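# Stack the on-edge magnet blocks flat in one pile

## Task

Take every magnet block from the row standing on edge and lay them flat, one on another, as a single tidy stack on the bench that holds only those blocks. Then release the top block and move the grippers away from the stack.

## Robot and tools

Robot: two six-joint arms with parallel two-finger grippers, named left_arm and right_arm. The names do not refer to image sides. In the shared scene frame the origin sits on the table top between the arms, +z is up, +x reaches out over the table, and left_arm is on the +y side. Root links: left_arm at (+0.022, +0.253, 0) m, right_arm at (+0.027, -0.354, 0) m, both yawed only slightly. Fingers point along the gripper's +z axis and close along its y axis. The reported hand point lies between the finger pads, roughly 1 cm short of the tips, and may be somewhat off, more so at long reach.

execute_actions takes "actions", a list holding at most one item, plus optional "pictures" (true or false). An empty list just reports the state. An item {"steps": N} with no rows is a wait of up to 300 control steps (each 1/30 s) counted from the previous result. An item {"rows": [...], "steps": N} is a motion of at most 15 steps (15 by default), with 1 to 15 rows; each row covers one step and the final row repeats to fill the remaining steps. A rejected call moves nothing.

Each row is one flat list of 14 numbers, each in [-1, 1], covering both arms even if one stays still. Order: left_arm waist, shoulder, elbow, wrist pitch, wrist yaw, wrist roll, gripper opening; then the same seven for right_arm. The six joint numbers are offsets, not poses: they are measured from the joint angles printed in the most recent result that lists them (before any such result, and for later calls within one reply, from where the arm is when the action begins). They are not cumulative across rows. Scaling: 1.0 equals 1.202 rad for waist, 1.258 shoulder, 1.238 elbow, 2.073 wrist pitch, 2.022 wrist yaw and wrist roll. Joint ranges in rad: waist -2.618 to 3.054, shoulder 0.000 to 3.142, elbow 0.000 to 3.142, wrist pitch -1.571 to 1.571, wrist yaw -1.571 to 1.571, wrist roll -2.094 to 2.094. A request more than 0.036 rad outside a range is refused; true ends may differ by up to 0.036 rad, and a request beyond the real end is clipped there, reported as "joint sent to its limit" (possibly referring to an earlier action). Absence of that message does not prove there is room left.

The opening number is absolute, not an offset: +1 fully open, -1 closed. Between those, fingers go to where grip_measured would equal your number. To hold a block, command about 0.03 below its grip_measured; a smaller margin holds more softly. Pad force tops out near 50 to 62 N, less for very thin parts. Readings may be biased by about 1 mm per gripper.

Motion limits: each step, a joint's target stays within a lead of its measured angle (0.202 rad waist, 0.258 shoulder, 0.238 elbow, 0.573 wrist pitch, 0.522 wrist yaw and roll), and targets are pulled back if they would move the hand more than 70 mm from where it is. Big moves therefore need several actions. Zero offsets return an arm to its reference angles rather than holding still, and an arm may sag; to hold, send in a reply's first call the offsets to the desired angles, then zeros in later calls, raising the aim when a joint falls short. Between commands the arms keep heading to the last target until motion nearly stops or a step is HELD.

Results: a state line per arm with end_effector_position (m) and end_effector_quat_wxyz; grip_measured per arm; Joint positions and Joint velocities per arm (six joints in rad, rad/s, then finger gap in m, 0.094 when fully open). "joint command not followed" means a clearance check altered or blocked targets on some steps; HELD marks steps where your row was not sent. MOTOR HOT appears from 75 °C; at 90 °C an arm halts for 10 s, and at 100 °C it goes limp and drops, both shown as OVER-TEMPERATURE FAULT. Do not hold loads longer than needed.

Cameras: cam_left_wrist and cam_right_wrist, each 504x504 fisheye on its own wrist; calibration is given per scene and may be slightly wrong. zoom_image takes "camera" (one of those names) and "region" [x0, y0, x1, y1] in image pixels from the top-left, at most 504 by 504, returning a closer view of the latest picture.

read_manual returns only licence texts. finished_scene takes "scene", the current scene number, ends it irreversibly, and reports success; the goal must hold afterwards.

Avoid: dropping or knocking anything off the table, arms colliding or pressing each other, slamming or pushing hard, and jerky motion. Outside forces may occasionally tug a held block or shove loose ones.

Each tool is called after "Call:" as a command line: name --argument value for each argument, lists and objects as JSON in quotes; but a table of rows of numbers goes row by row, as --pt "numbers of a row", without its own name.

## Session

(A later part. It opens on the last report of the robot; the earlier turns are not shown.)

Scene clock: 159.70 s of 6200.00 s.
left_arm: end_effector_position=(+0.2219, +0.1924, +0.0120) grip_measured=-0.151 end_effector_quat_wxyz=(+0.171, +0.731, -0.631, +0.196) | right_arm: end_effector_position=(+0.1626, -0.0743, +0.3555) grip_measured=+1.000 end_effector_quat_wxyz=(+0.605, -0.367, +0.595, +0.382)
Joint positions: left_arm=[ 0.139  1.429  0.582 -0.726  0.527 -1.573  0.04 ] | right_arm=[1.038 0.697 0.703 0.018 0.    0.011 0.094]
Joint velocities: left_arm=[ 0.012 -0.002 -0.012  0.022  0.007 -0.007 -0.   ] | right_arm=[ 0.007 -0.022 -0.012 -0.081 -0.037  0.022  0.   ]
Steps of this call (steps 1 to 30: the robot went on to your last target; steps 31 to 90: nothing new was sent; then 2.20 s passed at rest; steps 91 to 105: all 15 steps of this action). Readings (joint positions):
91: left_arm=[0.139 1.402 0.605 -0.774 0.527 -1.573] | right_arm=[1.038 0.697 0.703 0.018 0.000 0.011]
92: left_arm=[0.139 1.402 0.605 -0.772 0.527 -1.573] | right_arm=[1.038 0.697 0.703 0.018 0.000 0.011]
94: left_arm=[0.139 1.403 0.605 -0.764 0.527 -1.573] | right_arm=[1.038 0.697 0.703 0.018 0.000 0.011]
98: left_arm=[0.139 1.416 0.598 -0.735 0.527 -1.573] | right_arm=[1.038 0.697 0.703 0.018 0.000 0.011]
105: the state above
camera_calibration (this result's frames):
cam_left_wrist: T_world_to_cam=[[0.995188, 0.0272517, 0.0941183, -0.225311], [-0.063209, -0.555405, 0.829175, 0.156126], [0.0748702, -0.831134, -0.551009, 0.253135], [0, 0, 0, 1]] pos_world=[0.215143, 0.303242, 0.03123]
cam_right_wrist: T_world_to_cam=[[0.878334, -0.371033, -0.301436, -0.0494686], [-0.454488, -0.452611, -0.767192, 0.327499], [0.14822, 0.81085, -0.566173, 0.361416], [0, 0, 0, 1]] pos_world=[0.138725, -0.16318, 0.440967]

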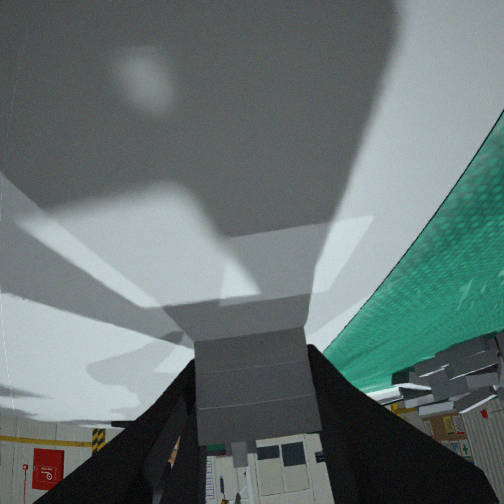

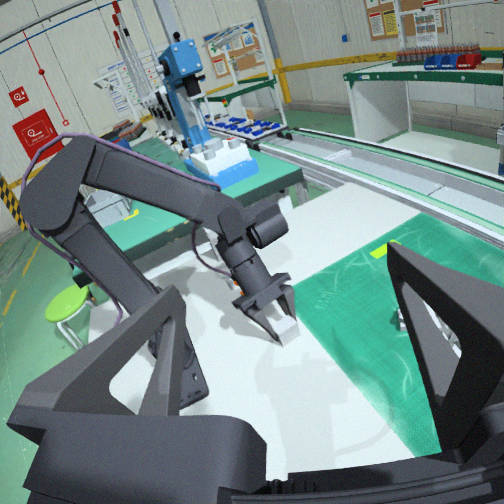

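Call:
execute_actions --actions '[{"rows":[[0,0.006,-0.006,0.012,0.02,0,-0.24,0,0,0,0,0,0,1],[0,0.008,-0.008,0.014,0.02,0,-0.24,0,0,0,0,0,0,1],[0,0.01,-0.009,0.015,0.02,0,-0.24,0,0,0,0,0,0,1],[0,0.011,-0.01,0.015,0.02,0,-0.24,0,0,0,0,0,0,1],[0,0.011,-0.01,0.015,0.02,0,-0.24,0,0,0,0,0,0,1],[0,0.011,-0.01,0.015,0.02,0,-0.24,0,0,0,0,0,0,1],[0,0.011,-0.01,0.015,0.01,0,-0.18,0,0,0,0,0,0,1],[0,0.011,-0.01,0.015,0,0,-0.165,0,0,0,0,0,0,1],[0,0.011,-0.01,0.015,0,0,-0.155,0,0,0,0,0,0,1],[0,0.011,-0.01,0.015,0,0,-0.14,0,0,0,0,0,0,1],[0,0.011,-0.01,0.015,0,0,-0.1,0,0,0,0,0,0,1],[0,0.011,-0.01,0.015,0,0,0,0,0,0,0,0,0,1],[0,0.011,-0.01,0.015,0,0,0.15,0,0,0,0,0,0,1],[0,0.011,-0.01,0.015,0,0,0.4,0,0,0,0,0,0,1]]}]'

Call:
execute_actions --actions '[{"rows":[[0,-0.02,0.02,-0.015,0,0,0.5,0,0,0,0,0,0,1],[0,-0.028,0.028,-0.03,0,0,0.5,0,0,0,0,0,0,1],[0,-0.037,0.038,-0.045,0,0,0.5,0,0,0,0,0,0,1],[0,-0.047,0.05,-0.062,0,0,0.5,0,0,0,0,0,0,1],[0,-0.058,0.063,-0.08,0,0,0.5,0,0,0,0,0,0,1],[0,-0.069,0.077,-0.097,0,0,0.5,0,0,0,0,0,0,1],[0,-0.079,0.092,-0.114,0,0,0.5,0,0,0,0,0,0,1],[0,-0.089,0.107,-0.13,0,0,0.5,0,0,0,0,0,0,1],[0,-0.098,0.122,-0.145,0,0,0.5,0,0,0,0,0,0,1],[0,-0.107,0.137,-0.158,0,0,0.5,0,0,0,0,0,0,1],[0,-0.115,0.152,-0.17,0,0,0.5,0,0,0,0,0,0,1],[0,-0.122,0.167,-0.18,0,0,0.5,0,0,0,0,0,0,1],[0,-0.128,0.18,-0.185,-0.03,0,0.5,0,0,0,0,0,0,1],[0,-0.133,0.192,-0.185,-0.08,0,0.5,0,0,0,0,0,0,1],[0,-0.137,0.2,-0.185,-0.79,0,0.5,0,0,0,0,0,0,1]]}]' --pictures false

Call:
execute_actions --actions '[{"steps":30}]'

Call:
zoom_image --camera "cam_right_wrist" --region '[200,240,330,370]'

Scene clock: 171.80 s of 6200.00 s.
left_arm: end_effector_position=(+0.2253, +0.1945, +0.0111) grip_measured=+0.364 end_effector_quat_wxyz=(+0.162, +0.730, -0.633, +0.198) | right_arm: end_effector_position=(+0.1626, -0.0743, +0.3555) grip_measured=+1.000 end_effector_quat_wxyz=(+0.605, -0.367, +0.595, +0.382)
Joint positions: left_arm=[ 0.139  1.429  0.582 -0.709  0.517 -1.573  0.064] | right_arm=[1.038 0.697 0.703 0.018 0.    0.011 0.094]
Joint velocities: left_arm=[-0.007 -0.002  0.002  0.081  0.022  0.007  0.07 ] | right_arm=[ 0.007  0.022  0.012  0.051  0.007 -0.007  0.   ]
Steps of this call (steps 1 to 15: the robot went on to your last target; steps 16 to 90: nothing new was sent; then 8.60 s passed at rest; steps 91 to 105: all 15 steps of this action). Readings (joint positions):
91: left_arm=[0.139 1.429 0.582 -0.720 0.527 -1.573] | right_arm=[1.038 0.697 0.703 0.018 0.000 0.011]
92: left_arm=[0.139 1.429 0.582 -0.719 0.527 -1.573] | right_arm=[1.038 0.697 0.703 0.018 0.000 0.011]
94: left_arm=[0.139 1.429 0.582 -0.716 0.527 -1.573] | right_arm=[1.038 0.697 0.703 0.018 0.000 0.011]
98: left_arm=[0.139 1.429 0.582 -0.712 0.525 -1.573] | right_arm=[1.038 0.697 0.703 0.018 0.000 0.011]
105: the state above
camera_calibration (this result's frames):
cam_left_wrist: T_world_to_cam=[[0.993686, 0.0260493, 0.10913, -0.228292], [-0.0753467, -0.56576, 0.82112, 0.16309], [0.0831308, -0.824158, -0.560225, 0.25102], [0, 0, 0, 1]] pos_world=[0.218272, 0.305097, 0.031625]
cam_right_wrist: T_world_to_cam=[[0.878334, -0.371033, -0.301436, -0.0494686], [-0.454488, -0.452611, -0.767192, 0.327499], [0.14822, 0.81085, -0.566173, 0.361416], [0, 0, 0, 1]] pos_world=[0.138725, -0.16318, 0.440967]

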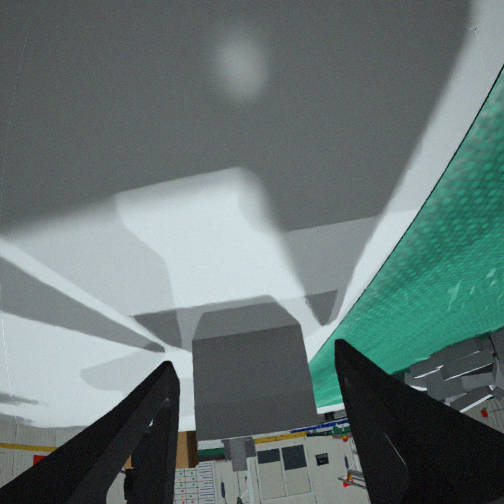

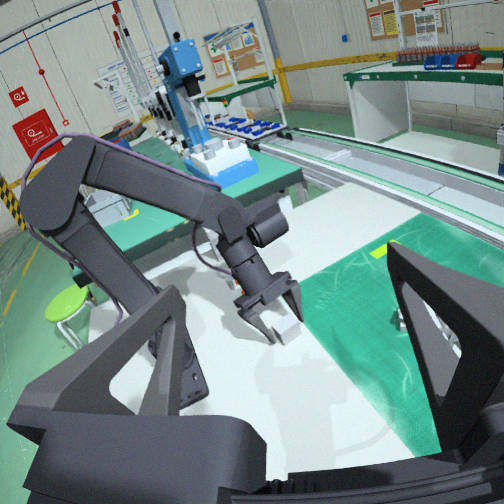

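Scene clock: 172.30 s of 6200.00 s.
left_arm: end_effector_position=(+0.2333, +0.2103, +0.0740) grip_measured=+0.499 end_effector_quat_wxyz=(+0.117, +0.735, -0.644, +0.177) | right_arm: end_effector_position=(+0.1626, -0.0743, +0.3555) grip_measured=+1.000 end_effector_quat_wxyz=(+0.605, -0.367, +0.595, +0.382)
Joint positions: left_arm=[ 0.138  1.29   0.785 -1.008  0.424 -1.573  0.07 ] | right_arm=[1.038 0.697 0.703 0.018 0.    0.011 0.094]
Joint velocities: left_arm=[-0.09  -0.247  0.447 -0.447 -2.938 -0.037 -0.   ] | right_arm=[-0.012 -0.007 -0.002 -0.007  0.007  0.022  0.   ]
Steps of this call (steps 1 to 15: all 15 steps of this action). Readings (joint positions):
1: left_arm=[0.139 1.429 0.582 -0.710 0.517 -1.573] | right_arm=[1.038 0.697 0.703 0.018 0.000 0.011]
2: left_arm=[0.139 1.429 0.584 -0.715 0.517 -1.573] | right_arm=[1.038 0.697 0.703 0.018 0.000 0.011]
4: left_arm=[0.139 1.421 0.594 -0.744 0.517 -1.573] | right_arm=[1.038 0.697 0.703 0.018 0.000 0.011]
8: left_arm=[0.139 1.370 0.653 -0.843 0.517 -1.573] | right_arm=[1.038 0.697 0.703 0.018 0.000 0.011]
15: the state above

Scene clock: 173.30 s of 6200.00 s.
left_arm: end_effector_position=(+0.1920, +0.4340, +0.1547) grip_measured=+0.499 end_effector_quat_wxyz=(-0.338, +0.661, -0.561, -0.367) | right_arm: end_effector_position=(+0.1626, -0.0743, +0.3555) grip_measured=+1.000 end_effector_quat_wxyz=(+0.605, -0.367, +0.595, +0.382)
Joint positions: left_arm=[ 0.137  1.276  0.809 -1.07  -1.044 -1.573  0.07 ] | right_arm=[1.038 0.697 0.703 0.018 0.    0.011 0.094]
Joint velocities: left_arm=[ 0.002  0.012 -0.007 -0.037 -0.037  0.037 -0.001] | right_arm=[-0.007  0.017 -0.017 -0.081  0.007 -0.007  0.   ]
Steps of this call (steps 1 to 30: the robot went on to your last target). Readings (joint positions):
1: left_arm=[0.137 1.282 0.797 -1.019 0.326 -1.573] | right_arm=[1.038 0.697 0.703 0.018 0.000 0.011]
2: left_arm=[0.137 1.278 0.805 -1.026 0.231 -1.573] | right_arm=[1.038 0.697 0.703 0.018 0.000 0.011]
4: left_arm=[0.137 1.276 0.809 -1.038 0.040 -1.573] | right_arm=[1.038 0.697 0.703 0.018 0.000 0.011]
8: left_arm=[0.137 1.276 0.809 -1.059 -0.338 -1.573] | right_arm=[1.038 0.697 0.703 0.018 0.000 0.011]
30: the state above
camera_calibration (this result's frames):
cam_left_wrist: T_world_to_cam=[[0.995507, 0.0459935, -0.0827623, -0.19639], [-0.00662873, -0.838093, -0.545487, 0.494599], [-0.0944514, 0.543585, -0.834023, 0.0144605], [0, 0, 0, 1]] pos_world=[0.200152, 0.415692, 0.265604]
cam_right_wrist: T_world_to_cam=[[0.878334, -0.371033, -0.301436, -0.0494686], [-0.454488, -0.452611, -0.767192, 0.327499], [0.14822, 0.81085, -0.566173, 0.361416], [0, 0, 0, 1]] pos_world=[0.138725, -0.16318, 0.440967]

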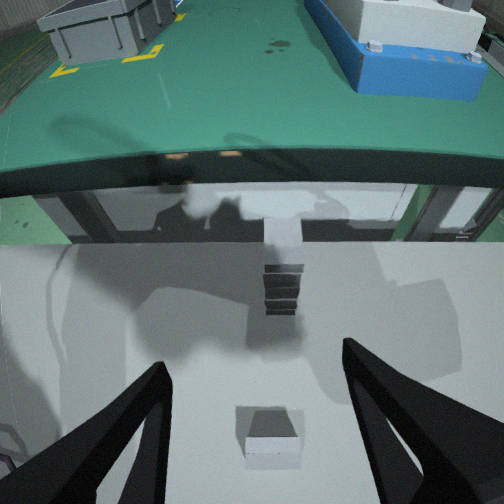

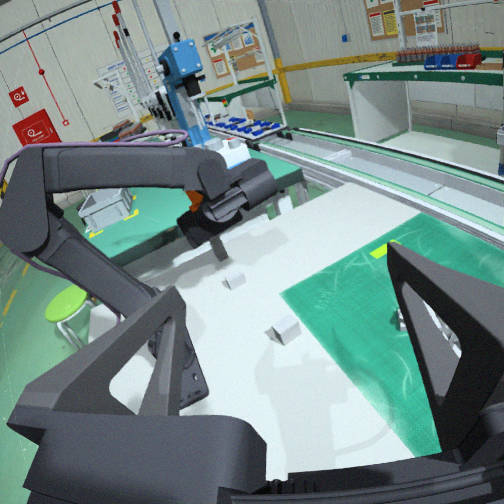

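Region (200, 240, 330, 370) of cam_right_wrist's 504x504 image, scaled by 3.877, with more detail than that image has.

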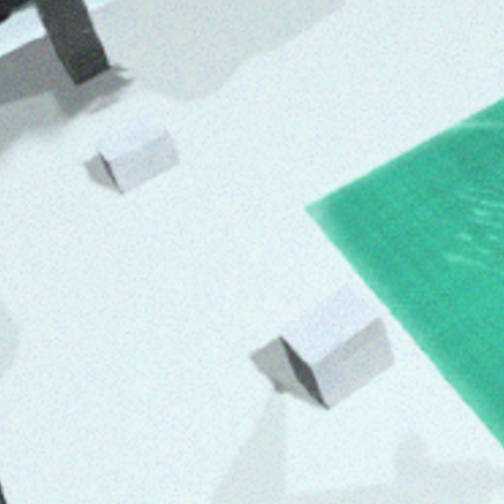

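Call:
execute_actions --actions '[{"rows":[[-0.015,0.01,-0.02,0.02,-0.012,-0.01,0.5,0,0,0,0,0,0,1],[-0.03,0.02,-0.04,0.04,-0.012,-0.02,0.5,0,0,0,0,0,0,1],[-0.045,0.033,-0.06,0.06,-0.012,-0.03,0.5,0,0,0,0,0,0,1],[-0.06,0.047,-0.08,0.08,-0.012,-0.04,0.5,0,0,0,0,0,0,1],[-0.075,0.061,-0.1,0.1,-0.012,-0.05,0.5,0,0,0,0,0,0,1],[-0.09,0.075,-0.12,0.12,-0.012,-0.059,0.5,0,0,0,0,0,0,1],[-0.105,0.09,-0.14,0.14,-0.012,-0.059,0.5,0,0,0,0,0,0,1],[-0.12,0.105,-0.16,0.16,-0.012,-0.059,0.5,0,0,0,0,0,0,1],[-0.133,0.12,-0.18,0.175,-0.012,-0.059,0.5,0,0,0,0,0,0,1],[-0.145,0.135,-0.197,0.191,-0.012,-0.059,0.5,0,0,0,0,0,0,1],[-0.155,0.15,-0.212,0.191,-0.012,-0.059,0.5,0,0,0,0,0,0,1],[-0.163,0.163,-0.224,0.191,-0.012,-0.059,0.5,0,0,0,0,0,0,1],[-0.169,0.174,-0.233,0.191,-0.012,-0.059,0.5,0,0,0,0,0,0,1],[-0.169,0.181,-0.238,0.191,-0.012,-0.059,0.5,0,0,0,0,0,0,1],[-0.169,0.186,-0.241,0.191,-0.012,-0.059,0.5,0,0,0,0,0,0,1]]}]' --pictures false

Call:
execute_actions --actions '[{"steps":12}]'

Scene clock: 184.30 s of 6200.00 s.
left_arm: end_effector_position=(+0.1986, +0.3996, +0.0586) grip_measured=+0.499 end_effector_quat_wxyz=(-0.348, +0.606, -0.616, -0.365) | right_arm: end_effector_position=(+0.1626, -0.0743, +0.3555) grip_measured=+1.000 end_effector_quat_wxyz=(+0.605, -0.367, +0.595, +0.382)
Joint positions: left_arm=[-0.057  1.487  0.531 -0.735 -1.052 -1.677  0.07 ] | right_arm=[1.038 0.697 0.703 0.018 0.    0.011 0.094]
Joint velocities: left_arm=[-0.081  0.295 -0.261  0.3   -0.037 -0.081 -0.   ] | right_arm=[-0.012 -0.002  0.002  0.007 -0.051 -0.051  0.   ]
Steps of this call (steps 1 to 15: the robot went on to your last target; steps 16 to 90: nothing new was sent; then 7.50 s passed at rest; steps 91 to 105: all 15 steps of this action). Readings (joint positions):
91: left_arm=[0.136 1.276 0.807 -1.068 -1.049 -1.574] | right_arm=[1.038 0.697 0.703 0.018 0.000 0.011]
92: left_arm=[0.131 1.276 0.801 -1.056 -1.051 -1.580] | right_arm=[1.038 0.697 0.703 0.018 0.000 0.011]
94: left_arm=[0.104 1.285 0.770 -1.016 -1.053 -1.599] | right_arm=[1.038 0.697 0.703 0.018 0.000 0.011]
98: left_arm=[0.031 1.358 0.670 -0.894 -1.054 -1.647] | right_arm=[1.038 0.697 0.703 0.018 0.000 0.011]
105: the state above

Scene clock: 184.70 s of 6200.00 s.
left_arm: end_effector_position=(+0.2007, +0.3993, +0.0537) grip_measured=+0.499 end_effector_quat_wxyz=(-0.354, +0.611, -0.611, -0.358) | right_arm: end_effector_position=(+0.1626, -0.0743, +0.3555) grip_measured=+1.000 end_effector_quat_wxyz=(+0.605, -0.367, +0.595, +0.382)
Joint positions: left_arm=[-0.059  1.501  0.519 -0.692 -1.052 -1.685  0.07 ] | right_arm=[1.038 0.697 0.703 0.018 0.    0.011 0.094]
Joint velocities: left_arm=[ 0.002  0.002 -0.012 -0.066 -0.051  0.051  0.   ] | right_arm=[-0.002  0.017 -0.007 -0.037  0.007 -0.066  0.   ]
Steps of this call (steps 1 to 12: the robot went on to your last target). Readings (joint positions):
1: left_arm=[-0.059 1.496 0.524 -0.727 -1.052 -1.679] | right_arm=[1.038 0.697 0.703 0.018 0.000 0.011]
2: left_arm=[-0.059 1.500 0.520 -0.722 -1.052 -1.680] | right_arm=[1.038 0.697 0.703 0.018 0.000 0.011]
4: left_arm=[-0.059 1.501 0.519 -0.712 -1.052 -1.682] | right_arm=[1.038 0.697 0.703 0.018 0.000 0.011]
8: left_arm=[-0.059 1.501 0.519 -0.698 -1.052 -1.684] | right_arm=[1.038 0.697 0.703 0.018 0.000 0.011]
12: the state above
camera_calibration (this result's frames):
cam_left_wrist: T_world_to_cam=[[0.987986, -0.0928421, -0.12355, -0.152717], [-0.145981, -0.823063, -0.548869, 0.432623], [-0.050731, 0.56031, -0.826728, -0.0659398], [0, 0, 0, 1]] pos_world=[0.210692, 0.378844, 0.164071]
cam_right_wrist: T_world_to_cam=[[0.878334, -0.371033, -0.301436, -0.0494686], [-0.454488, -0.452611, -0.767192, 0.327499], [0.14822, 0.81085, -0.566173, 0.361416], [0, 0, 0, 1]] pos_world=[0.138725, -0.16318, 0.440967]

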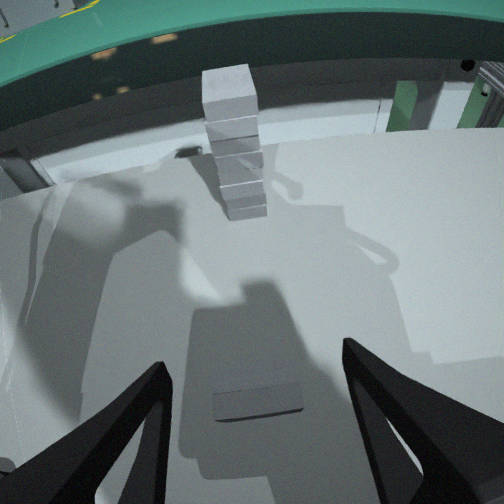

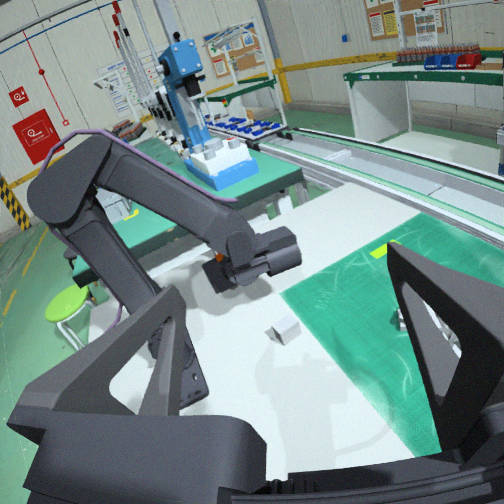

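Call:
execute_actions --actions '[{"rows":[[0,0.012,-0.012,0.02,0.006,0,0.45,0,0,0,0,0,0,1],[0,0.02,-0.017,0.032,0.006,0,0.45,0,0,0,0,0,0,1],[0,0.03,-0.022,0.044,0.006,0,0.4,0,0,0,0,0,0,1],[0,0.04,-0.027,0.056,0.006,0,0.4,0,0,0,0,0,0,1],[0,0.05,-0.032,0.067,0.006,0,0.4,0,0,0,0,0,0,1],[0,0.06,-0.037,0.078,0.006,0,0.4,0,0,0,0,0,0,1],[0,0.07,-0.042,0.088,0.006,0,0.4,0,0,0,0,0,0,1],[0,0.08,-0.047,0.097,0.006,0,0.4,0,0,0,0,0,0,1],[0,0.09,-0.052,0.104,0.006,0,0.4,0,0,0,0,0,0,1],[0,0.099,-0.056,0.11,0.006,0,0.4,0,0,0,0,0,0,1],[0,0.107,-0.059,0.11,0.006,0,0.4,0,0,0,0,0,0,1],[0,0.113,-0.062,0.11,0.006,0,0.3,0,0,0,0,0,0,1],[0,0.118,-0.064,0.11,0.006,0,0.3,0,0,0,0,0,0,1],[0,0.121,-0.064,0.11,0.006,0,0.3,0,0,0,0,0,0,1]]}]' --pictures false

Call:
execute_actions --actions '[{"steps":10}]'

Scene clock: 194.20 s of 6200.00 s.
left_arm: end_effector_position=(+0.1966, +0.3978, +0.0175) grip_measured=+0.302 end_effector_quat_wxyz=(-0.345, +0.613, -0.616, -0.356) | right_arm: end_effector_position=(+0.1626, -0.0743, +0.3555) grip_measured=+1.000 end_effector_quat_wxyz=(+0.605, -0.367, +0.595, +0.382)
Joint positions: left_arm=[-0.059  1.637  0.454 -0.503 -1.033 -1.685  0.061] | right_arm=[1.038 0.697 0.703 0.018 0.    0.011 0.094]
Joint velocities: left_arm=[-0.007  0.115 -0.046  0.154  0.007 -0.022 -0.   ] | right_arm=[-0.027 -0.002 -0.007  0.037  0.007  0.051  0.   ]
Steps of this call (steps 1 to 30: the robot went on to your last target; steps 31 to 90: nothing new was sent; then 6.00 s passed at rest; steps 91 to 105: all 15 steps of this action). Readings (joint positions):
91: left_arm=[-0.059 1.501 0.519 -0.686 -1.050 -1.685] | right_arm=[1.038 0.697 0.703 0.018 0.000 0.011]
92: left_arm=[-0.059 1.503 0.519 -0.680 -1.047 -1.685] | right_arm=[1.038 0.697 0.703 0.018 0.000 0.011]
94: left_arm=[-0.059 1.513 0.514 -0.653 -1.045 -1.685] | right_arm=[1.038 0.697 0.703 0.018 0.000 0.011]
98: left_arm=[-0.059 1.564 0.488 -0.581 -1.040 -1.685] | right_arm=[1.038 0.697 0.703 0.018 0.000 0.011]
105: the state above

Scene clock: 194.53 s of 6200.00 s.
left_arm: end_effector_position=(+0.1993, +0.3977, +0.0164) grip_measured=+0.301 end_effector_quat_wxyz=(-0.349, +0.616, -0.613, -0.351) | right_arm: end_effector_position=(+0.1626, -0.0743, +0.3555) grip_measured=+1.000 end_effector_quat_wxyz=(+0.605, -0.367, +0.595, +0.382)
Joint positions: left_arm=[-0.059  1.641  0.453 -0.481 -1.033 -1.685  0.061] | right_arm=[1.038 0.697 0.703 0.018 0.    0.011 0.094]
Joint velocities: left_arm=[ 0.002 -0.007  0.002 -0.007  0.022 -0.066 -0.001] | right_arm=[ 0.002  0.002 -0.017  0.081 -0.081 -0.081  0.   ]
Steps of this call (steps 1 to 10: the robot went on to your last target). Readings (joint positions):
1: left_arm=[-0.059 1.640 0.453 -0.499 -1.033 -1.685] | right_arm=[1.038 0.697 0.703 0.018 0.000 0.011]
2: left_arm=[-0.059 1.641 0.453 -0.495 -1.033 -1.685] | right_arm=[1.038 0.697 0.703 0.018 0.000 0.011]
4: left_arm=[-0.059 1.641 0.453 -0.489 -1.033 -1.685] | right_arm=[1.038 0.697 0.703 0.018 0.000 0.011]
8: left_arm=[-0.059 1.641 0.453 -0.482 -1.033 -1.685] | right_arm=[1.038 0.697 0.703 0.018 0.000 0.011]
10: the state above
camera_calibration (this result's frames):
cam_left_wrist: T_world_to_cam=[[0.988841, -0.0928613, -0.116494, -0.156396], [-0.141194, -0.83361, -0.534003, 0.413612], [-0.047522, 0.544492, -0.837419, -0.0901367], [0, 0, 0, 1]] pos_world=[0.208767, 0.379347, 0.127169]
cam_right_wrist: T_world_to_cam=[[0.878334, -0.371033, -0.301436, -0.0494686], [-0.454488, -0.452611, -0.767192, 0.327499], [0.14822, 0.81085, -0.566173, 0.361416], [0, 0, 0, 1]] pos_world=[0.138725, -0.16318, 0.440967]

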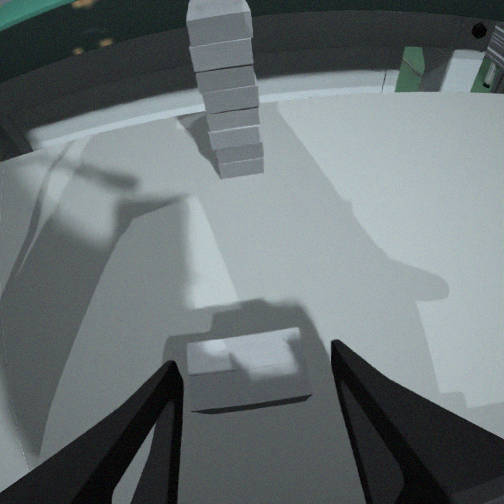

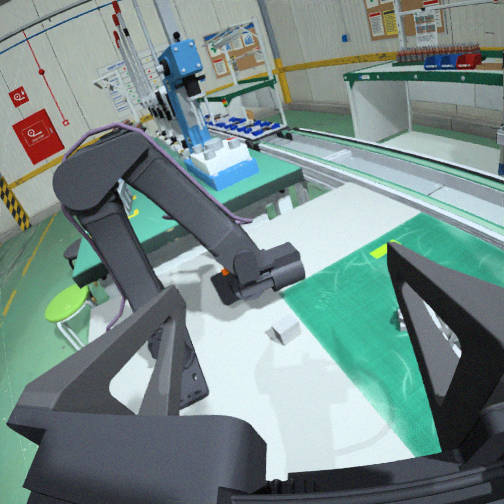

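Call:
execute_actions --actions '[{"rows":[[0,0,0,-0.01,-0.019,0,0.25,0,0,0,0,0,0,1],[0,0,0,-0.01,-0.019,0,0.2,0,0,0,0,0,0,1],[0,0,0,-0.01,-0.019,0,0.15,0,0,0,0,0,0,1],[0,0,0,-0.01,-0.019,0,0.1,0,0,0,0,0,0,1],[0,0,0,-0.01,-0.019,0,0.06,0,0,0,0,0,0,1],[0,0,0,-0.01,-0.019,0,0.03,0,0,0,0,0,0,1],[0,0,0,-0.01,-0.019,0,0,0,0,0,0,0,0,1],[0,0,0,-0.01,-0.019,0,-0.03,0,0,0,0,0,0,1],[0,0,0,-0.01,-0.019,0,-0.06,0,0,0,0,0,0,1],[0,0,0,-0.01,-0.019,0,-0.09,0,0,0,0,0,0,1],[0,0,0,-0.01,-0.019,0,-0.12,0,0,0,0,0,0,1],[0,0,0,-0.01,-0.019,0,-0.14,0,0,0,0,0,0,1],[0,0,0,-0.01,-0.019,0,-0.16,0,0,0,0,0,0,1],[0,0,0,-0.01,-0.019,0,-0.19,0,0,0,0,0,0,1],[0,0,0,-0.01,-0.019,0,-0.22,0,0,0,0,0,0,1]]}]'

Call:
execute_actions --actions '[{"rows":[[0,-0.02,0.02,-0.01,-0.02,0,-0.22,0,0,0,0,0,0,1],[0,-0.035,0.03,-0.03,-0.02,0,-0.22,0,0,0,0,0,0,1],[0,-0.055,0.042,-0.055,-0.02,0,-0.22,0,0,0,0,0,0,1],[0.01,-0.08,0.058,-0.08,-0.02,0,-0.22,0,0,0,0,0,0,1],[0.02,-0.105,0.076,-0.11,-0.02,0.01,-0.22,0,0,0,0,0,0,1],[0.035,-0.13,0.096,-0.14,-0.02,0.02,-0.22,0,0,0,0,0,0,1],[0.05,-0.155,0.12,-0.17,-0.01,0.03,-0.22,0,0,0,0,0,0,1],[0.065,-0.18,0.145,-0.2,0,0.04,-0.22,0,0,0,0,0,0,1],[0.08,-0.205,0.17,-0.225,0.015,0.05,-0.22,0,0,0,0,0,0,1],[0.098,-0.228,0.195,-0.25,0.035,0.059,-0.22,0,0,0,0,0,0,1],[0.116,-0.25,0.22,-0.27,0.06,0.059,-0.22,0,0,0,0,0,0,1],[0.134,-0.27,0.245,-0.285,0.09,0.059,-0.22,0,0,0,0,0,0,1],[0.15,-0.286,0.27,-0.297,0.13,0.059,-0.22,0,0,0,0,0,0,1],[0.162,-0.297,0.29,-0.297,0.18,0.059,-0.22,0,0,0,0,0,0,1],[0.17,-0.304,0.304,-0.297,0.797,0.059,-0.22,0,0,0,0,0,0,1]]}]' --pictures false

Call:
execute_actions --actions '[{"steps":32}]'

Scene clock: 209.07 s of 6200.00 s.
left_arm: end_effector_position=(+0.1990, +0.3982, +0.0173) grip_measured=-0.152 end_effector_quat_wxyz=(-0.351, +0.614, -0.613, -0.353) | right_arm: end_effector_position=(+0.1626, -0.0743, +0.3555) grip_measured=+1.000 end_effector_quat_wxyz=(+0.605, -0.367, +0.595, +0.382)
Joint positions: left_arm=[-0.059  1.641  0.453 -0.484 -1.039 -1.685  0.04 ] | right_arm=[1.038 0.697 0.703 0.018 0.    0.011 0.094]
Joint velocities: left_arm=[-0.012 -0.002 -0.007 -0.022  0.007  0.037  0.001] | right_arm=[-0.007 -0.012 -0.007 -0.007 -0.007 -0.022  0.   ]
Steps of this call (steps 1 to 30: the robot went on to your last target; steps 31 to 90: nothing new was sent; then 11.03 s passed at rest; steps 91 to 105: all 15 steps of this action). Readings (joint positions):
91: left_arm=[-0.059 1.641 0.453 -0.478 -1.033 -1.685] | right_arm=[1.038 0.697 0.703 0.018 0.000 0.011]
92: left_arm=[-0.059 1.641 0.453 -0.479 -1.035 -1.685] | right_arm=[1.038 0.697 0.703 0.018 0.000 0.011]
94: left_arm=[-0.059 1.641 0.453 -0.479 -1.037 -1.685] | right_arm=[1.038 0.697 0.703 0.018 0.000 0.011]
98: left_arm=[-0.059 1.641 0.453 -0.479 -1.039 -1.685] | right_arm=[1.038 0.697 0.703 0.018 0.000 0.011]
105: the state above
camera_calibration (this result's frames):
cam_left_wrist: T_world_to_cam=[[0.988509, -0.09273, -0.11938, -0.155865], [-0.142953, -0.830193, -0.538836, 0.41364], [-0.0491425, 0.54971, -0.833909, -0.0914626], [0, 0, 0, 1]] pos_world=[0.20871, 0.379225, 0.128005]
cam_right_wrist: T_world_to_cam=[[0.878334, -0.371033, -0.301436, -0.0494686], [-0.454488, -0.452611, -0.767192, 0.327499], [0.14822, 0.81085, -0.566173, 0.361416], [0, 0, 0, 1]] pos_world=[0.138725, -0.16318, 0.440967]

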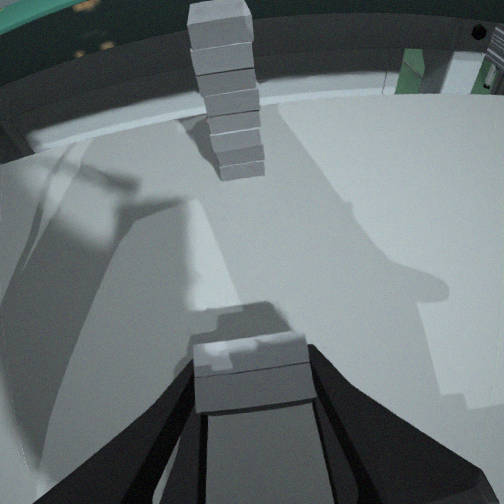

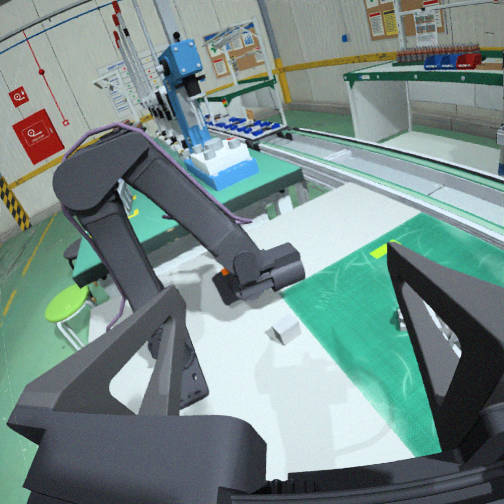

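Scene clock: 209.57 s of 6200.00 s.
left_arm: end_effector_position=(+0.2094, +0.4064, +0.1059) grip_measured=-0.152 end_effector_quat_wxyz=(-0.285, +0.705, -0.592, -0.268) | right_arm: end_effector_position=(+0.1626, -0.0743, +0.3555) grip_measured=+1.000 end_effector_quat_wxyz=(+0.605, -0.367, +0.595, +0.382)
Joint positions: left_arm=[ 0.12   1.305  0.769 -0.964 -0.801 -1.592  0.04 ] | right_arm=[1.038 0.697 0.703 0.018 0.    0.011 0.094]
Joint velocities: left_arm=[ 0.589 -0.589  0.823 -0.784  2.967  0.081 -0.   ] | right_arm=[ 0.002 -0.007 -0.027 -0.007 -0.037 -0.051  0.   ]
Steps of this call (steps 1 to 15: all 15 steps of this action). Readings (joint positions):
1: left_arm=[-0.059 1.641 0.453 -0.484 -1.039 -1.685] | right_arm=[1.038 0.697 0.703 0.018 0.000 0.011]
2: left_arm=[-0.059 1.640 0.454 -0.488 -1.039 -1.685] | right_arm=[1.038 0.697 0.703 0.018 0.000 0.011]
4: left_arm=[-0.059 1.620 0.466 -0.526 -1.034 -1.685] | right_arm=[1.038 0.697 0.703 0.018 0.000 0.011]
8: left_arm=[-0.020 1.507 0.548 -0.680 -1.019 -1.659] | right_arm=[1.038 0.697 0.703 0.018 0.000 0.011]
15: the state above

Scene clock: 210.63 s of 6200.00 s.
left_arm: end_effector_position=(+0.2277, +0.1928, +0.0920) grip_measured=-0.152 end_effector_quat_wxyz=(+0.162, +0.728, -0.632, +0.209) | right_arm: end_effector_position=(+0.1626, -0.0743, +0.3555) grip_measured=+1.000 end_effector_quat_wxyz=(+0.605, -0.367, +0.595, +0.382)
Joint positions: left_arm=[ 0.143  1.272  0.81  -1.079  0.534 -1.573  0.04 ] | right_arm=[1.038 0.697 0.703 0.018 0.    0.011 0.094]
Joint velocities: left_arm=[-0.012 -0.002 -0.022  0.022 -0.037  0.007  0.001] | right_arm=[ 0.017  0.022 -0.012  0.051 -0.037 -0.051  0.   ]
Steps of this call (steps 1 to 32: the robot went on to your last target). Readings (joint positions):
1: left_arm=[0.135 1.288 0.791 -0.985 -0.702 -1.588] | right_arm=[1.038 0.697 0.703 0.018 0.000 0.011]
2: left_arm=[0.141 1.277 0.804 -0.999 -0.606 -1.585] | right_arm=[1.038 0.697 0.703 0.018 0.000 0.011]
4: left_arm=[0.143 1.272 0.810 -1.021 -0.409 -1.580] | right_arm=[1.038 0.697 0.703 0.018 0.000 0.011]
8: left_arm=[0.143 1.272 0.810 -1.059 -0.011 -1.576] | right_arm=[1.038 0.697 0.703 0.018 0.000 0.011]
32: the state above
camera_calibration (this result's frames):
cam_left_wrist: T_world_to_cam=[[0.991578, 0.0308119, 0.12579, -0.241407], [-0.0878325, -0.553784, 0.828015, 0.095845], [0.0951731, -0.83209, -0.546414, 0.292271], [0, 0, 0, 1]] pos_world=[0.219976, 0.303712, 0.110706]
cam_right_wrist: T_world_to_cam=[[0.878334, -0.371033, -0.301436, -0.0494686], [-0.454488, -0.452611, -0.767192, 0.327499], [0.14822, 0.81085, -0.566173, 0.361416], [0, 0, 0, 1]] pos_world=[0.138725, -0.16318, 0.440967]

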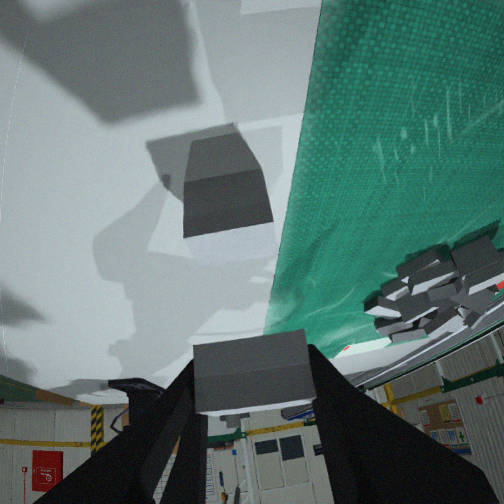

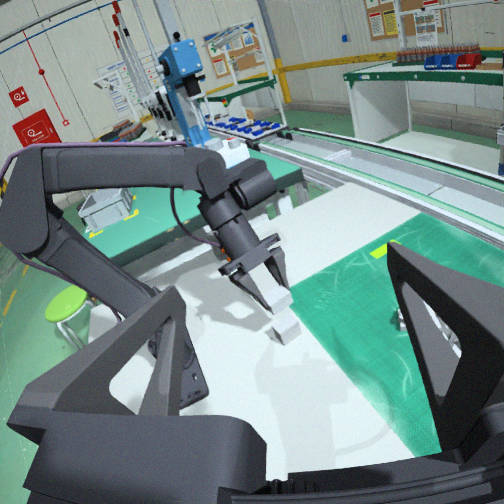

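Call:
execute_actions --actions '[{"rows":[[0,0.006,-0.008,0.012,0.012,0,-0.22,0,0,0,0,0,0,1],[0,0.01,-0.016,0.022,0.012,0,-0.22,0,0,0,0,0,0,1],[0,0.015,-0.025,0.032,0.012,0,-0.22,0,0,0,0,0,0,1],[0,0.02,-0.034,0.042,0.012,0,-0.22,0,0,0,0,0,0,1],[0,0.025,-0.043,0.052,0.012,0,-0.22,0,0,0,0,0,0,1],[0,0.03,-0.052,0.061,0.012,0,-0.22,0,0,0,0,0,0,1],[0,0.035,-0.061,0.07,0.012,0,-0.22,0,0,0,0,0,0,1],[0,0.04,-0.069,0.077,0.012,0,-0.22,0,0,0,0,0,0,1],[0,0.045,-0.077,0.083,0.012,0,-0.22,0,0,0,0,0,0,1],[0,0.05,-0.084,0.087,0.012,0,-0.22,0,0,0,0,0,0,1],[0,0.054,-0.09,0.087,0.012,0,-0.22,0,0,0,0,0,0,1],[0,0.058,-0.095,0.087,0.012,0,-0.22,0,0,0,0,0,0,1],[0,0.061,-0.099,0.087,0.012,0,-0.22,0,0,0,0,0,0,1],[0,0.063,-0.1015,0.087,0.012,0,-0.22,0,0,0,0,0,0,1]]}]' --pictures false

Call:
execute_actions --actions '[{"steps":14}]'

Call:
zoom_image --camera "cam_right_wrist" --region '[245,280,325,360]'

Call:
zoom_image --camera "cam_left_wrist" --region '[150,220,350,420]'

Scene clock: 219.23 s of 6200.00 s.
left_arm: end_effector_position=(+0.2218, +0.1918, +0.0520) grip_measured=-0.152 end_effector_quat_wxyz=(+0.177, +0.732, -0.628, +0.197) | right_arm: end_effector_position=(+0.1626, -0.0743, +0.3555) grip_measured=+1.000 end_effector_quat_wxyz=(+0.605, -0.367, +0.595, +0.382)
Joint positions: left_arm=[ 0.143  1.342  0.693 -0.933  0.535 -1.573  0.04 ] | right_arm=[1.038 0.697 0.703 0.018 0.    0.011 0.094]
Joint velocities: left_arm=[-0.002  0.081 -0.12   0.037 -0.022 -0.022 -0.   ] | right_arm=[-0.012  0.017 -0.002 -0.051 -0.037 -0.007  0.   ]
Steps of this call (steps 1 to 15: the robot went on to your last target; steps 16 to 90: nothing new was sent; then 5.10 s passed at rest; steps 91 to 105: all 15 steps of this action). Readings (joint positions):
91: left_arm=[0.143 1.272 0.810 -1.079 0.535 -1.573] | right_arm=[1.038 0.697 0.703 0.018 0.000 0.011]
92: left_arm=[0.143 1.272 0.809 -1.075 0.535 -1.573] | right_arm=[1.038 0.697 0.703 0.018 0.000 0.011]
94: left_arm=[0.143 1.274 0.796 -1.055 0.535 -1.573] | right_arm=[1.038 0.697 0.703 0.018 0.000 0.011]
98: left_arm=[0.143 1.299 0.753 -0.997 0.535 -1.573] | right_arm=[1.038 0.697 0.703 0.018 0.000 0.011]
105: the state above

Scene clock: 219.70 s of 6200.00 s.
left_arm: end_effector_position=(+0.2244, +0.1922, +0.0506) grip_measured=-0.152 end_effector_quat_wxyz=(+0.173, +0.731, -0.629, +0.200) | right_arm: end_effector_position=(+0.1626, -0.0743, +0.3555) grip_measured=+1.000 end_effector_quat_wxyz=(+0.605, -0.367, +0.595, +0.382)
Joint positions: left_arm=[ 0.143  1.345  0.689 -0.914  0.535 -1.573  0.04 ] | right_arm=[1.038 0.697 0.703 0.018 0.    0.011 0.094]
Joint velocities: left_arm=[ 0.002  0.002  0.002 -0.051  0.037 -0.066  0.   ] | right_arm=[ 0.002 -0.002  0.007  0.007  0.007 -0.007  0.   ]
Steps of this call (steps 1 to 14: the robot went on to your last target). Readings (joint positions):
1: left_arm=[0.143 1.344 0.691 -0.931 0.535 -1.573] | right_arm=[1.038 0.697 0.703 0.018 0.000 0.011]
2: left_arm=[0.143 1.345 0.689 -0.928 0.535 -1.573] | right_arm=[1.038 0.697 0.703 0.018 0.000 0.011]
4: left_arm=[0.143 1.345 0.689 -0.924 0.535 -1.573] | right_arm=[1.038 0.697 0.703 0.018 0.000 0.011]
8: left_arm=[0.143 1.345 0.689 -0.917 0.535 -1.573] | right_arm=[1.038 0.697 0.703 0.018 0.000 0.011]
14: the state above
camera_calibration (this result's frames):
cam_left_wrist: T_world_to_cam=[[0.994796, 0.0314001, 0.0969271, -0.232323], [-0.0638456, -0.549264, 0.833206, 0.122998], [0.0794013, -0.835059, -0.544401, 0.273393], [0, 0, 0, 1]] pos_world=[0.217259, 0.303153, 0.0688709]
cam_right_wrist: T_world_to_cam=[[0.878334, -0.371033, -0.301436, -0.0494686], [-0.454488, -0.452611, -0.767192, 0.327499], [0.14822, 0.81085, -0.566173, 0.361416], [0, 0, 0, 1]] pos_world=[0.138725, -0.16318, 0.440967]

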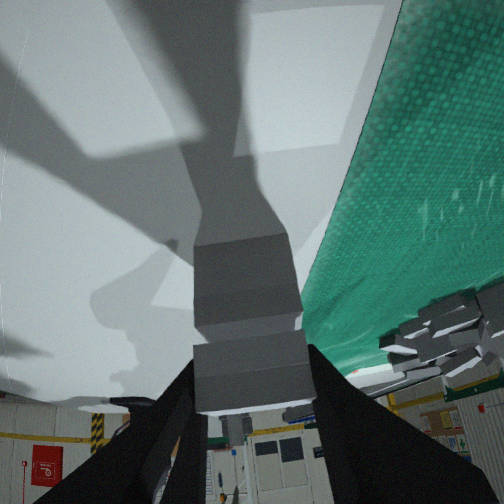

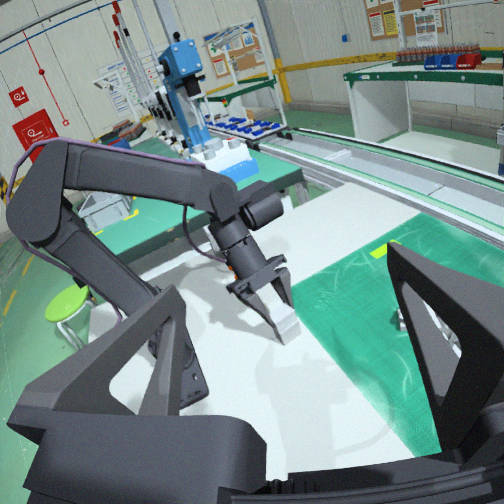

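Region (245, 280, 325, 360) of cam_right_wrist's 504x504 image, scaled by 6.300, with more detail than that image has.

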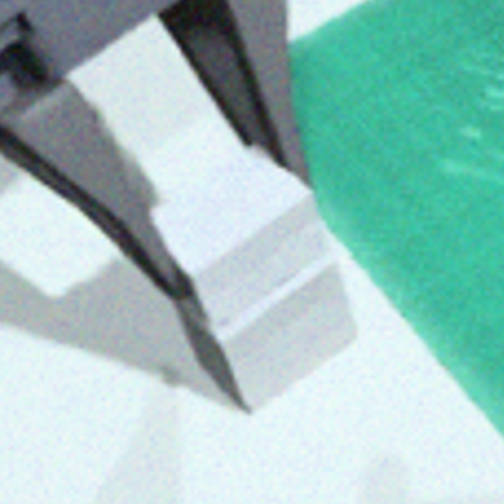

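Region (150, 220, 350, 420) of cam_left_wrist's 504x504 image, scaled by 2.520, with more detail than that image has.

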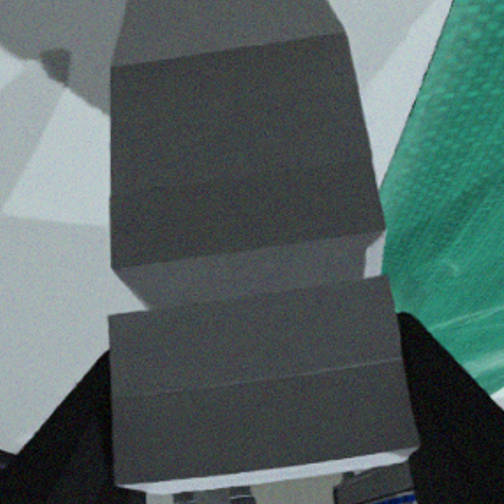

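Call:
execute_actions --actions '[{"rows":[[0,0.006,-0.005,0.012,0.012,0,-0.22,0,0,0,0,0,0,1],[0,0.008,-0.007,0.016,0.012,0,-0.22,0,0,0,0,0,0,1],[0,0.01,-0.009,0.02,0.012,0,-0.22,0,0,0,0,0,0,1],[0,0.012,-0.011,0.023,0.012,0,-0.22,0,0,0,0,0,0,1],[0,0.014,-0.013,0.023,0.012,0,-0.22,0,0,0,0,0,0,1],[0,0.015,-0.015,0.023,0.012,0,-0.22,0,0,0,0,0,0,1],[0,0.016,-0.017,0.023,0.012,0,-0.22,0,0,0,0,0,0,1]]}]'

Call:
zoom_image --camera "cam_right_wrist" --region '[245,280,325,360]'

Call:
zoom_image --camera "cam_left_wrist" --region '[150,220,350,420]'

Scene clock: 225.63 s of 6200.00 s.
left_arm: end_effector_position=(+0.2254, +0.1923, +0.0450) grip_measured=-0.152 end_effector_quat_wxyz=(+0.172, +0.731, -0.630, +0.201) | right_arm: end_effector_position=(+0.1626, -0.0743, +0.3555) grip_measured=+1.000 end_effector_quat_wxyz=(+0.605, -0.367, +0.595, +0.382)
Joint positions: left_arm=[ 0.143  1.357  0.674 -0.884  0.535 -1.573  0.04 ] | right_arm=[1.038 0.697 0.703 0.018 0.    0.011 0.094]
Joint velocities: left_arm=[ 0.012  0.012 -0.002 -0.051  0.007 -0.007 -0.   ] | right_arm=[-0.007  0.007  0.007  0.081 -0.037 -0.051  0.   ]
Steps of this call (steps 1 to 30: the robot went on to your last target; steps 31 to 90: nothing new was sent; then 2.43 s passed at rest; steps 91 to 105: all 15 steps of this action). Readings (joint positions):
91: left_arm=[0.143 1.345 0.689 -0.913 0.535 -1.573] | right_arm=[1.038 0.697 0.703 0.018 0.000 0.011]
92: left_arm=[0.143 1.345 0.689 -0.911 0.535 -1.573] | right_arm=[1.038 0.697 0.703 0.018 0.000 0.011]
94: left_arm=[0.143 1.345 0.689 -0.904 0.535 -1.573] | right_arm=[1.038 0.697 0.703 0.018 0.000 0.011]
98: left_arm=[0.143 1.347 0.683 -0.886 0.535 -1.573] | right_arm=[1.038 0.697 0.703 0.018 0.000 0.011]
105: the state above
camera_calibration (this result's frames):
cam_left_wrist: T_world_to_cam=[[0.994499, 0.031356, 0.0999438, -0.232823], [-0.0663602, -0.549637, 0.832764, 0.128388], [0.081045, -0.834815, -0.544533, 0.270026], [0, 0, 0, 1]] pos_world=[0.218178, 0.303289, 0.0633901]
cam_right_wrist: T_world_to_cam=[[0.878334, -0.371033, -0.301436, -0.0494686], [-0.454488, -0.452611, -0.767192, 0.327499], [0.14822, 0.81085, -0.566173, 0.361416], [0, 0, 0, 1]] pos_world=[0.138725, -0.16318, 0.440967]

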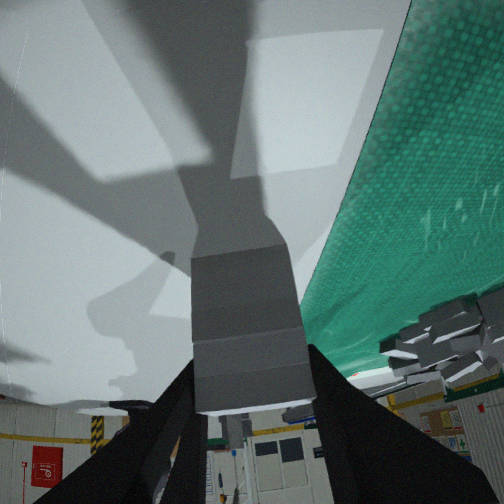

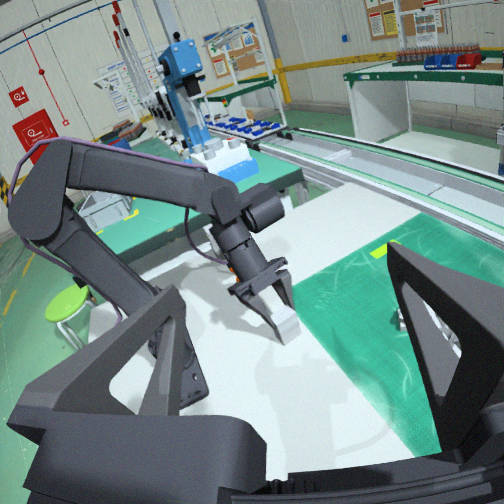

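Region (245, 280, 325, 360) of cam_right_wrist's 504x504 image, scaled by 6.300, with more detail than that image has.

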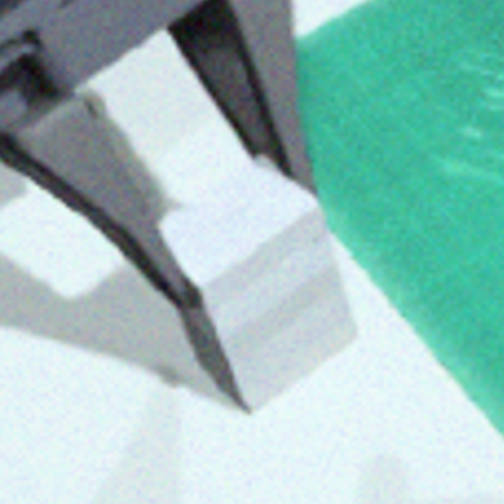

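Region (150, 220, 350, 420) of cam_left_wrist's 504x504 image, scaled by 2.520, with more detail than that image has.

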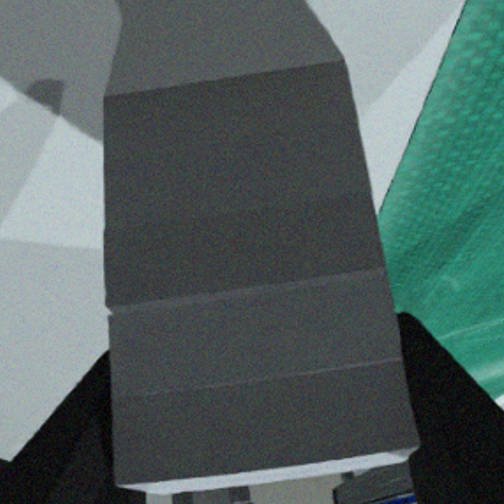

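Call:
execute_actions --actions '[{"rows":[[0,0.012,0,0,0.012,0,-0.22,0,0,0,0,0,0,1],[0,0.012,0,0,0.012,0,-0.22,0,0,0,0,0,0,1],[0,0.012,0,0,0.012,0,-0.22,0,0,0,0,0,0,1],[0,0.012,0,0,0.012,0,-0.22,0,0,0,0,0,0,1],[0,0.012,0,0,0.012,0,-0.18,0,0,0,0,0,0,1],[0,0.012,0,0,0.012,0,-0.165,0,0,0,0,0,0,1],[0,0.012,0,0,0.012,0,-0.155,0,0,0,0,0,0,1],[0,0.012,0,0,0.01,0,-0.14,0,0,0,0,0,0,1],[0,0.012,0,0,0.01,0,-0.1,0,0,0,0,0,0,1],[0,0.012,0,0,0.01,0,0,0,0,0,0,0,0,1],[0,0.012,0,0,0.01,0,0.2,0,0,0,0,0,0,1],[0,0.012,0,0,0.01,0,0.6,0,0,0,0,0,0,1]],"steps":14}]' --pictures false

Call:
execute_actions --actions '[{"rows":[[0,-0.02,0.02,-0.015,0,0,0.7,0,0,0,0,0,0,1],[0,-0.027,0.03,-0.03,0,0,0.7,0,0,0,0,0,0,1],[0,-0.035,0.042,-0.048,0,0,0.7,0,0,0,0,0,0,1],[0,-0.044,0.056,-0.066,0,0,0.7,0,0,0,0,0,0,1],[0,-0.053,0.071,-0.085,0,0,0.7,0,0,0,0,0,0,1],[0,-0.062,0.087,-0.105,0,0,0.7,0,0,0,0,0,0,1],[0,-0.071,0.104,-0.125,0,0,0.7,0,0,0,0,0,0,1],[0,-0.08,0.122,-0.145,0,0,0.7,0,0,0,0,0,0,1],[0,-0.09,0.142,-0.165,0,0,0.7,0,0,0,0,0,0,1],[0,-0.1,0.165,-0.19,0,0,0.7,0,0,0,0,0,0,1],[0,-0.11,0.19,-0.215,0,0,0.7,0,0,0,0,0,0,1],[0,-0.12,0.22,-0.24,-0.03,0,0.7,0,0,0,0,0,0,1],[0,-0.13,0.25,-0.265,-0.07,0,0.7,0,0,0,0,0,0,1],[0,-0.14,0.29,-0.29,-0.12,0,0.7,0,0,0,0,0,0,1],[0,-0.15,0.36,-0.3,-0.25,0,0.7,0,0,0,0,0,0,1]]}]' --pictures false

Call:
execute_actions --actions '[{"steps":15}]'

Call:
zoom_image --camera "cam_right_wrist" --region '[245,280,325,360]'

Scene clock: 237.17 s of 6200.00 s.
left_arm: end_effector_position=(+0.2260, +0.1921, +0.0453) grip_measured=+0.581 end_effector_quat_wxyz=(+0.171, +0.730, -0.630, +0.203) | right_arm: end_effector_position=(+0.1626, -0.0743, +0.3555) grip_measured=+1.000 end_effector_quat_wxyz=(+0.605, -0.367, +0.595, +0.382)
Joint positions: left_arm=[ 0.143  1.357  0.674 -0.881  0.538 -1.573  0.074] | right_arm=[1.038 0.697 0.703 0.018 0.    0.011 0.094]
Joint velocities: left_arm=[-0.002 -0.002 -0.002 -0.081 -0.037 -0.037  0.033] | right_arm=[ 0.002 -0.002 -0.007  0.022 -0.007  0.037  0.   ]
Steps of this call (steps 1 to 15: the robot went on to your last target; steps 16 to 90: nothing new was sent; then 8.07 s passed at rest; steps 91 to 104: all 14 steps of this action). Readings (joint positions):
91: left_arm=[0.143 1.357 0.674 -0.881 0.535 -1.573] | right_arm=[1.038 0.697 0.703 0.018 0.000 0.011]
92: left_arm=[0.143 1.357 0.674 -0.881 0.535 -1.573] | right_arm=[1.038 0.697 0.703 0.018 0.000 0.011]
94: left_arm=[0.143 1.357 0.674 -0.881 0.535 -1.573] | right_arm=[1.038 0.697 0.703 0.018 0.000 0.011]
98: left_arm=[0.143 1.357 0.674 -0.881 0.535 -1.573] | right_arm=[1.038 0.697 0.703 0.018 0.000 0.011]
104: the state above

Scene clock: 237.67 s of 6200.00 s.
left_arm: end_effector_position=(+0.2158, +0.2103, +0.1324) grip_measured=+0.699 end_effector_quat_wxyz=(+0.128, +0.740, -0.640, +0.160) | right_arm: end_effector_position=(+0.1626, -0.0743, +0.3555) grip_measured=+1.000 end_effector_quat_wxyz=(+0.605, -0.367, +0.595, +0.382)
Joint positions: left_arm=[ 0.142  1.223  0.979 -1.311  0.413 -1.573  0.08 ] | right_arm=[1.038 0.697 0.703 0.018 0.    0.011 0.094]
Joint velocities: left_arm=[-0.066 -0.222  1.492 -1.516 -2.557  0.022  0.002] | right_arm=[ 0.002 -0.007  0.002  0.007 -0.007  0.051  0.   ]
Steps of this call (steps 1 to 15: all 15 steps of this action). Readings (joint positions):
1: left_arm=[0.143 1.357 0.674 -0.882 0.538 -1.573] | right_arm=[1.038 0.697 0.703 0.018 0.000 0.011]
2: left_arm=[0.143 1.357 0.675 -0.887 0.538 -1.573] | right_arm=[1.038 0.697 0.703 0.018 0.000 0.011]
4: left_arm=[0.143 1.352 0.689 -0.918 0.538 -1.573] | right_arm=[1.038 0.697 0.703 0.018 0.000 0.011]
8: left_arm=[0.143 1.308 0.758 -1.026 0.538 -1.573] | right_arm=[1.038 0.697 0.703 0.018 0.000 0.011]
15: the state above

Scene clock: 238.17 s of 6200.00 s.
left_arm: end_effector_position=(+0.1947, +0.2686, +0.1578) grip_measured=+0.699 end_effector_quat_wxyz=(+0.009, +0.757, -0.653, +0.032) | right_arm: end_effector_position=(+0.1626, -0.0743, +0.3555) grip_measured=+1.000 end_effector_quat_wxyz=(+0.605, -0.367, +0.595, +0.382)
Joint positions: left_arm=[ 0.142  1.175  1.108 -1.476  0.061 -1.573  0.08 ] | right_arm=[1.038 0.697 0.703 0.018 0.    0.011 0.094]
Joint velocities: left_arm=[ 0.007 -0.007 -0.017  0.007 -0.081 -0.022 -0.001] | right_arm=[-0.017 -0.012 -0.002 -0.022 -0.022 -0.051  0.   ]
Steps of this call (steps 1 to 15: the robot went on to your last target). Readings (joint positions):
1: left_arm=[0.142 1.213 1.028 -1.349 0.337 -1.573] | right_arm=[1.038 0.697 0.703 0.018 0.000 0.011]
2: left_arm=[0.142 1.201 1.067 -1.370 0.277 -1.573] | right_arm=[1.038 0.697 0.703 0.018 0.000 0.011]
4: left_arm=[0.142 1.180 1.105 -1.398 0.193 -1.573] | right_arm=[1.038 0.697 0.703 0.018 0.000 0.011]
8: left_arm=[0.142 1.175 1.108 -1.449 0.106 -1.573] | right_arm=[1.038 0.697 0.703 0.018 0.000 0.011]
15: the state above
camera_calibration (this result's frames):
cam_left_wrist: T_world_to_cam=[[0.998139, -0.000464781, 0.0609731, -0.201959], [-0.0305209, -0.869492, 0.493004, 0.206945], [0.0527865, -0.493947, -0.867888, 0.36255], [0, 0, 0, 1]] pos_world=[0.188761, 0.358924, 0.224942]
cam_right_wrist: T_world_to_cam=[[0.878334, -0.371033, -0.301436, -0.0494686], [-0.454488, -0.452611, -0.767192, 0.327499], [0.14822, 0.81085, -0.566173, 0.361416], [0, 0, 0, 1]] pos_world=[0.138725, -0.16318, 0.440967]

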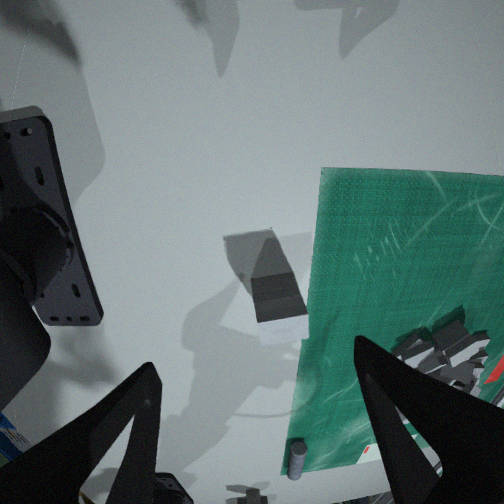

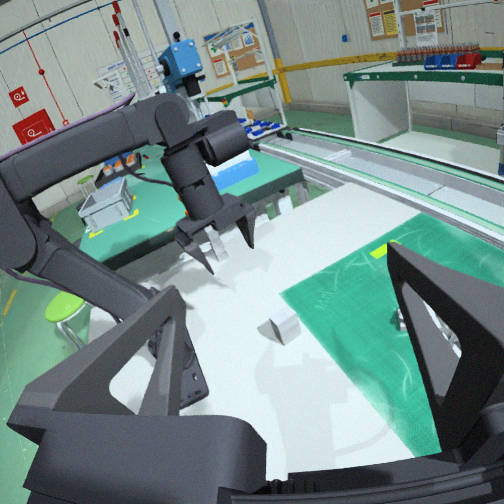

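Region (245, 280, 325, 360) of cam_right_wrist's 504x504 image, scaled by 6.300, with more detail than that image has.

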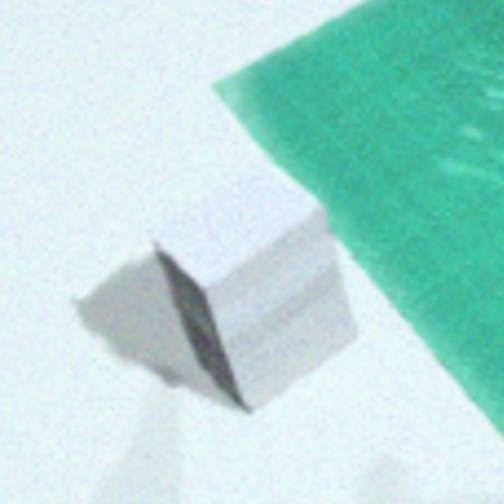

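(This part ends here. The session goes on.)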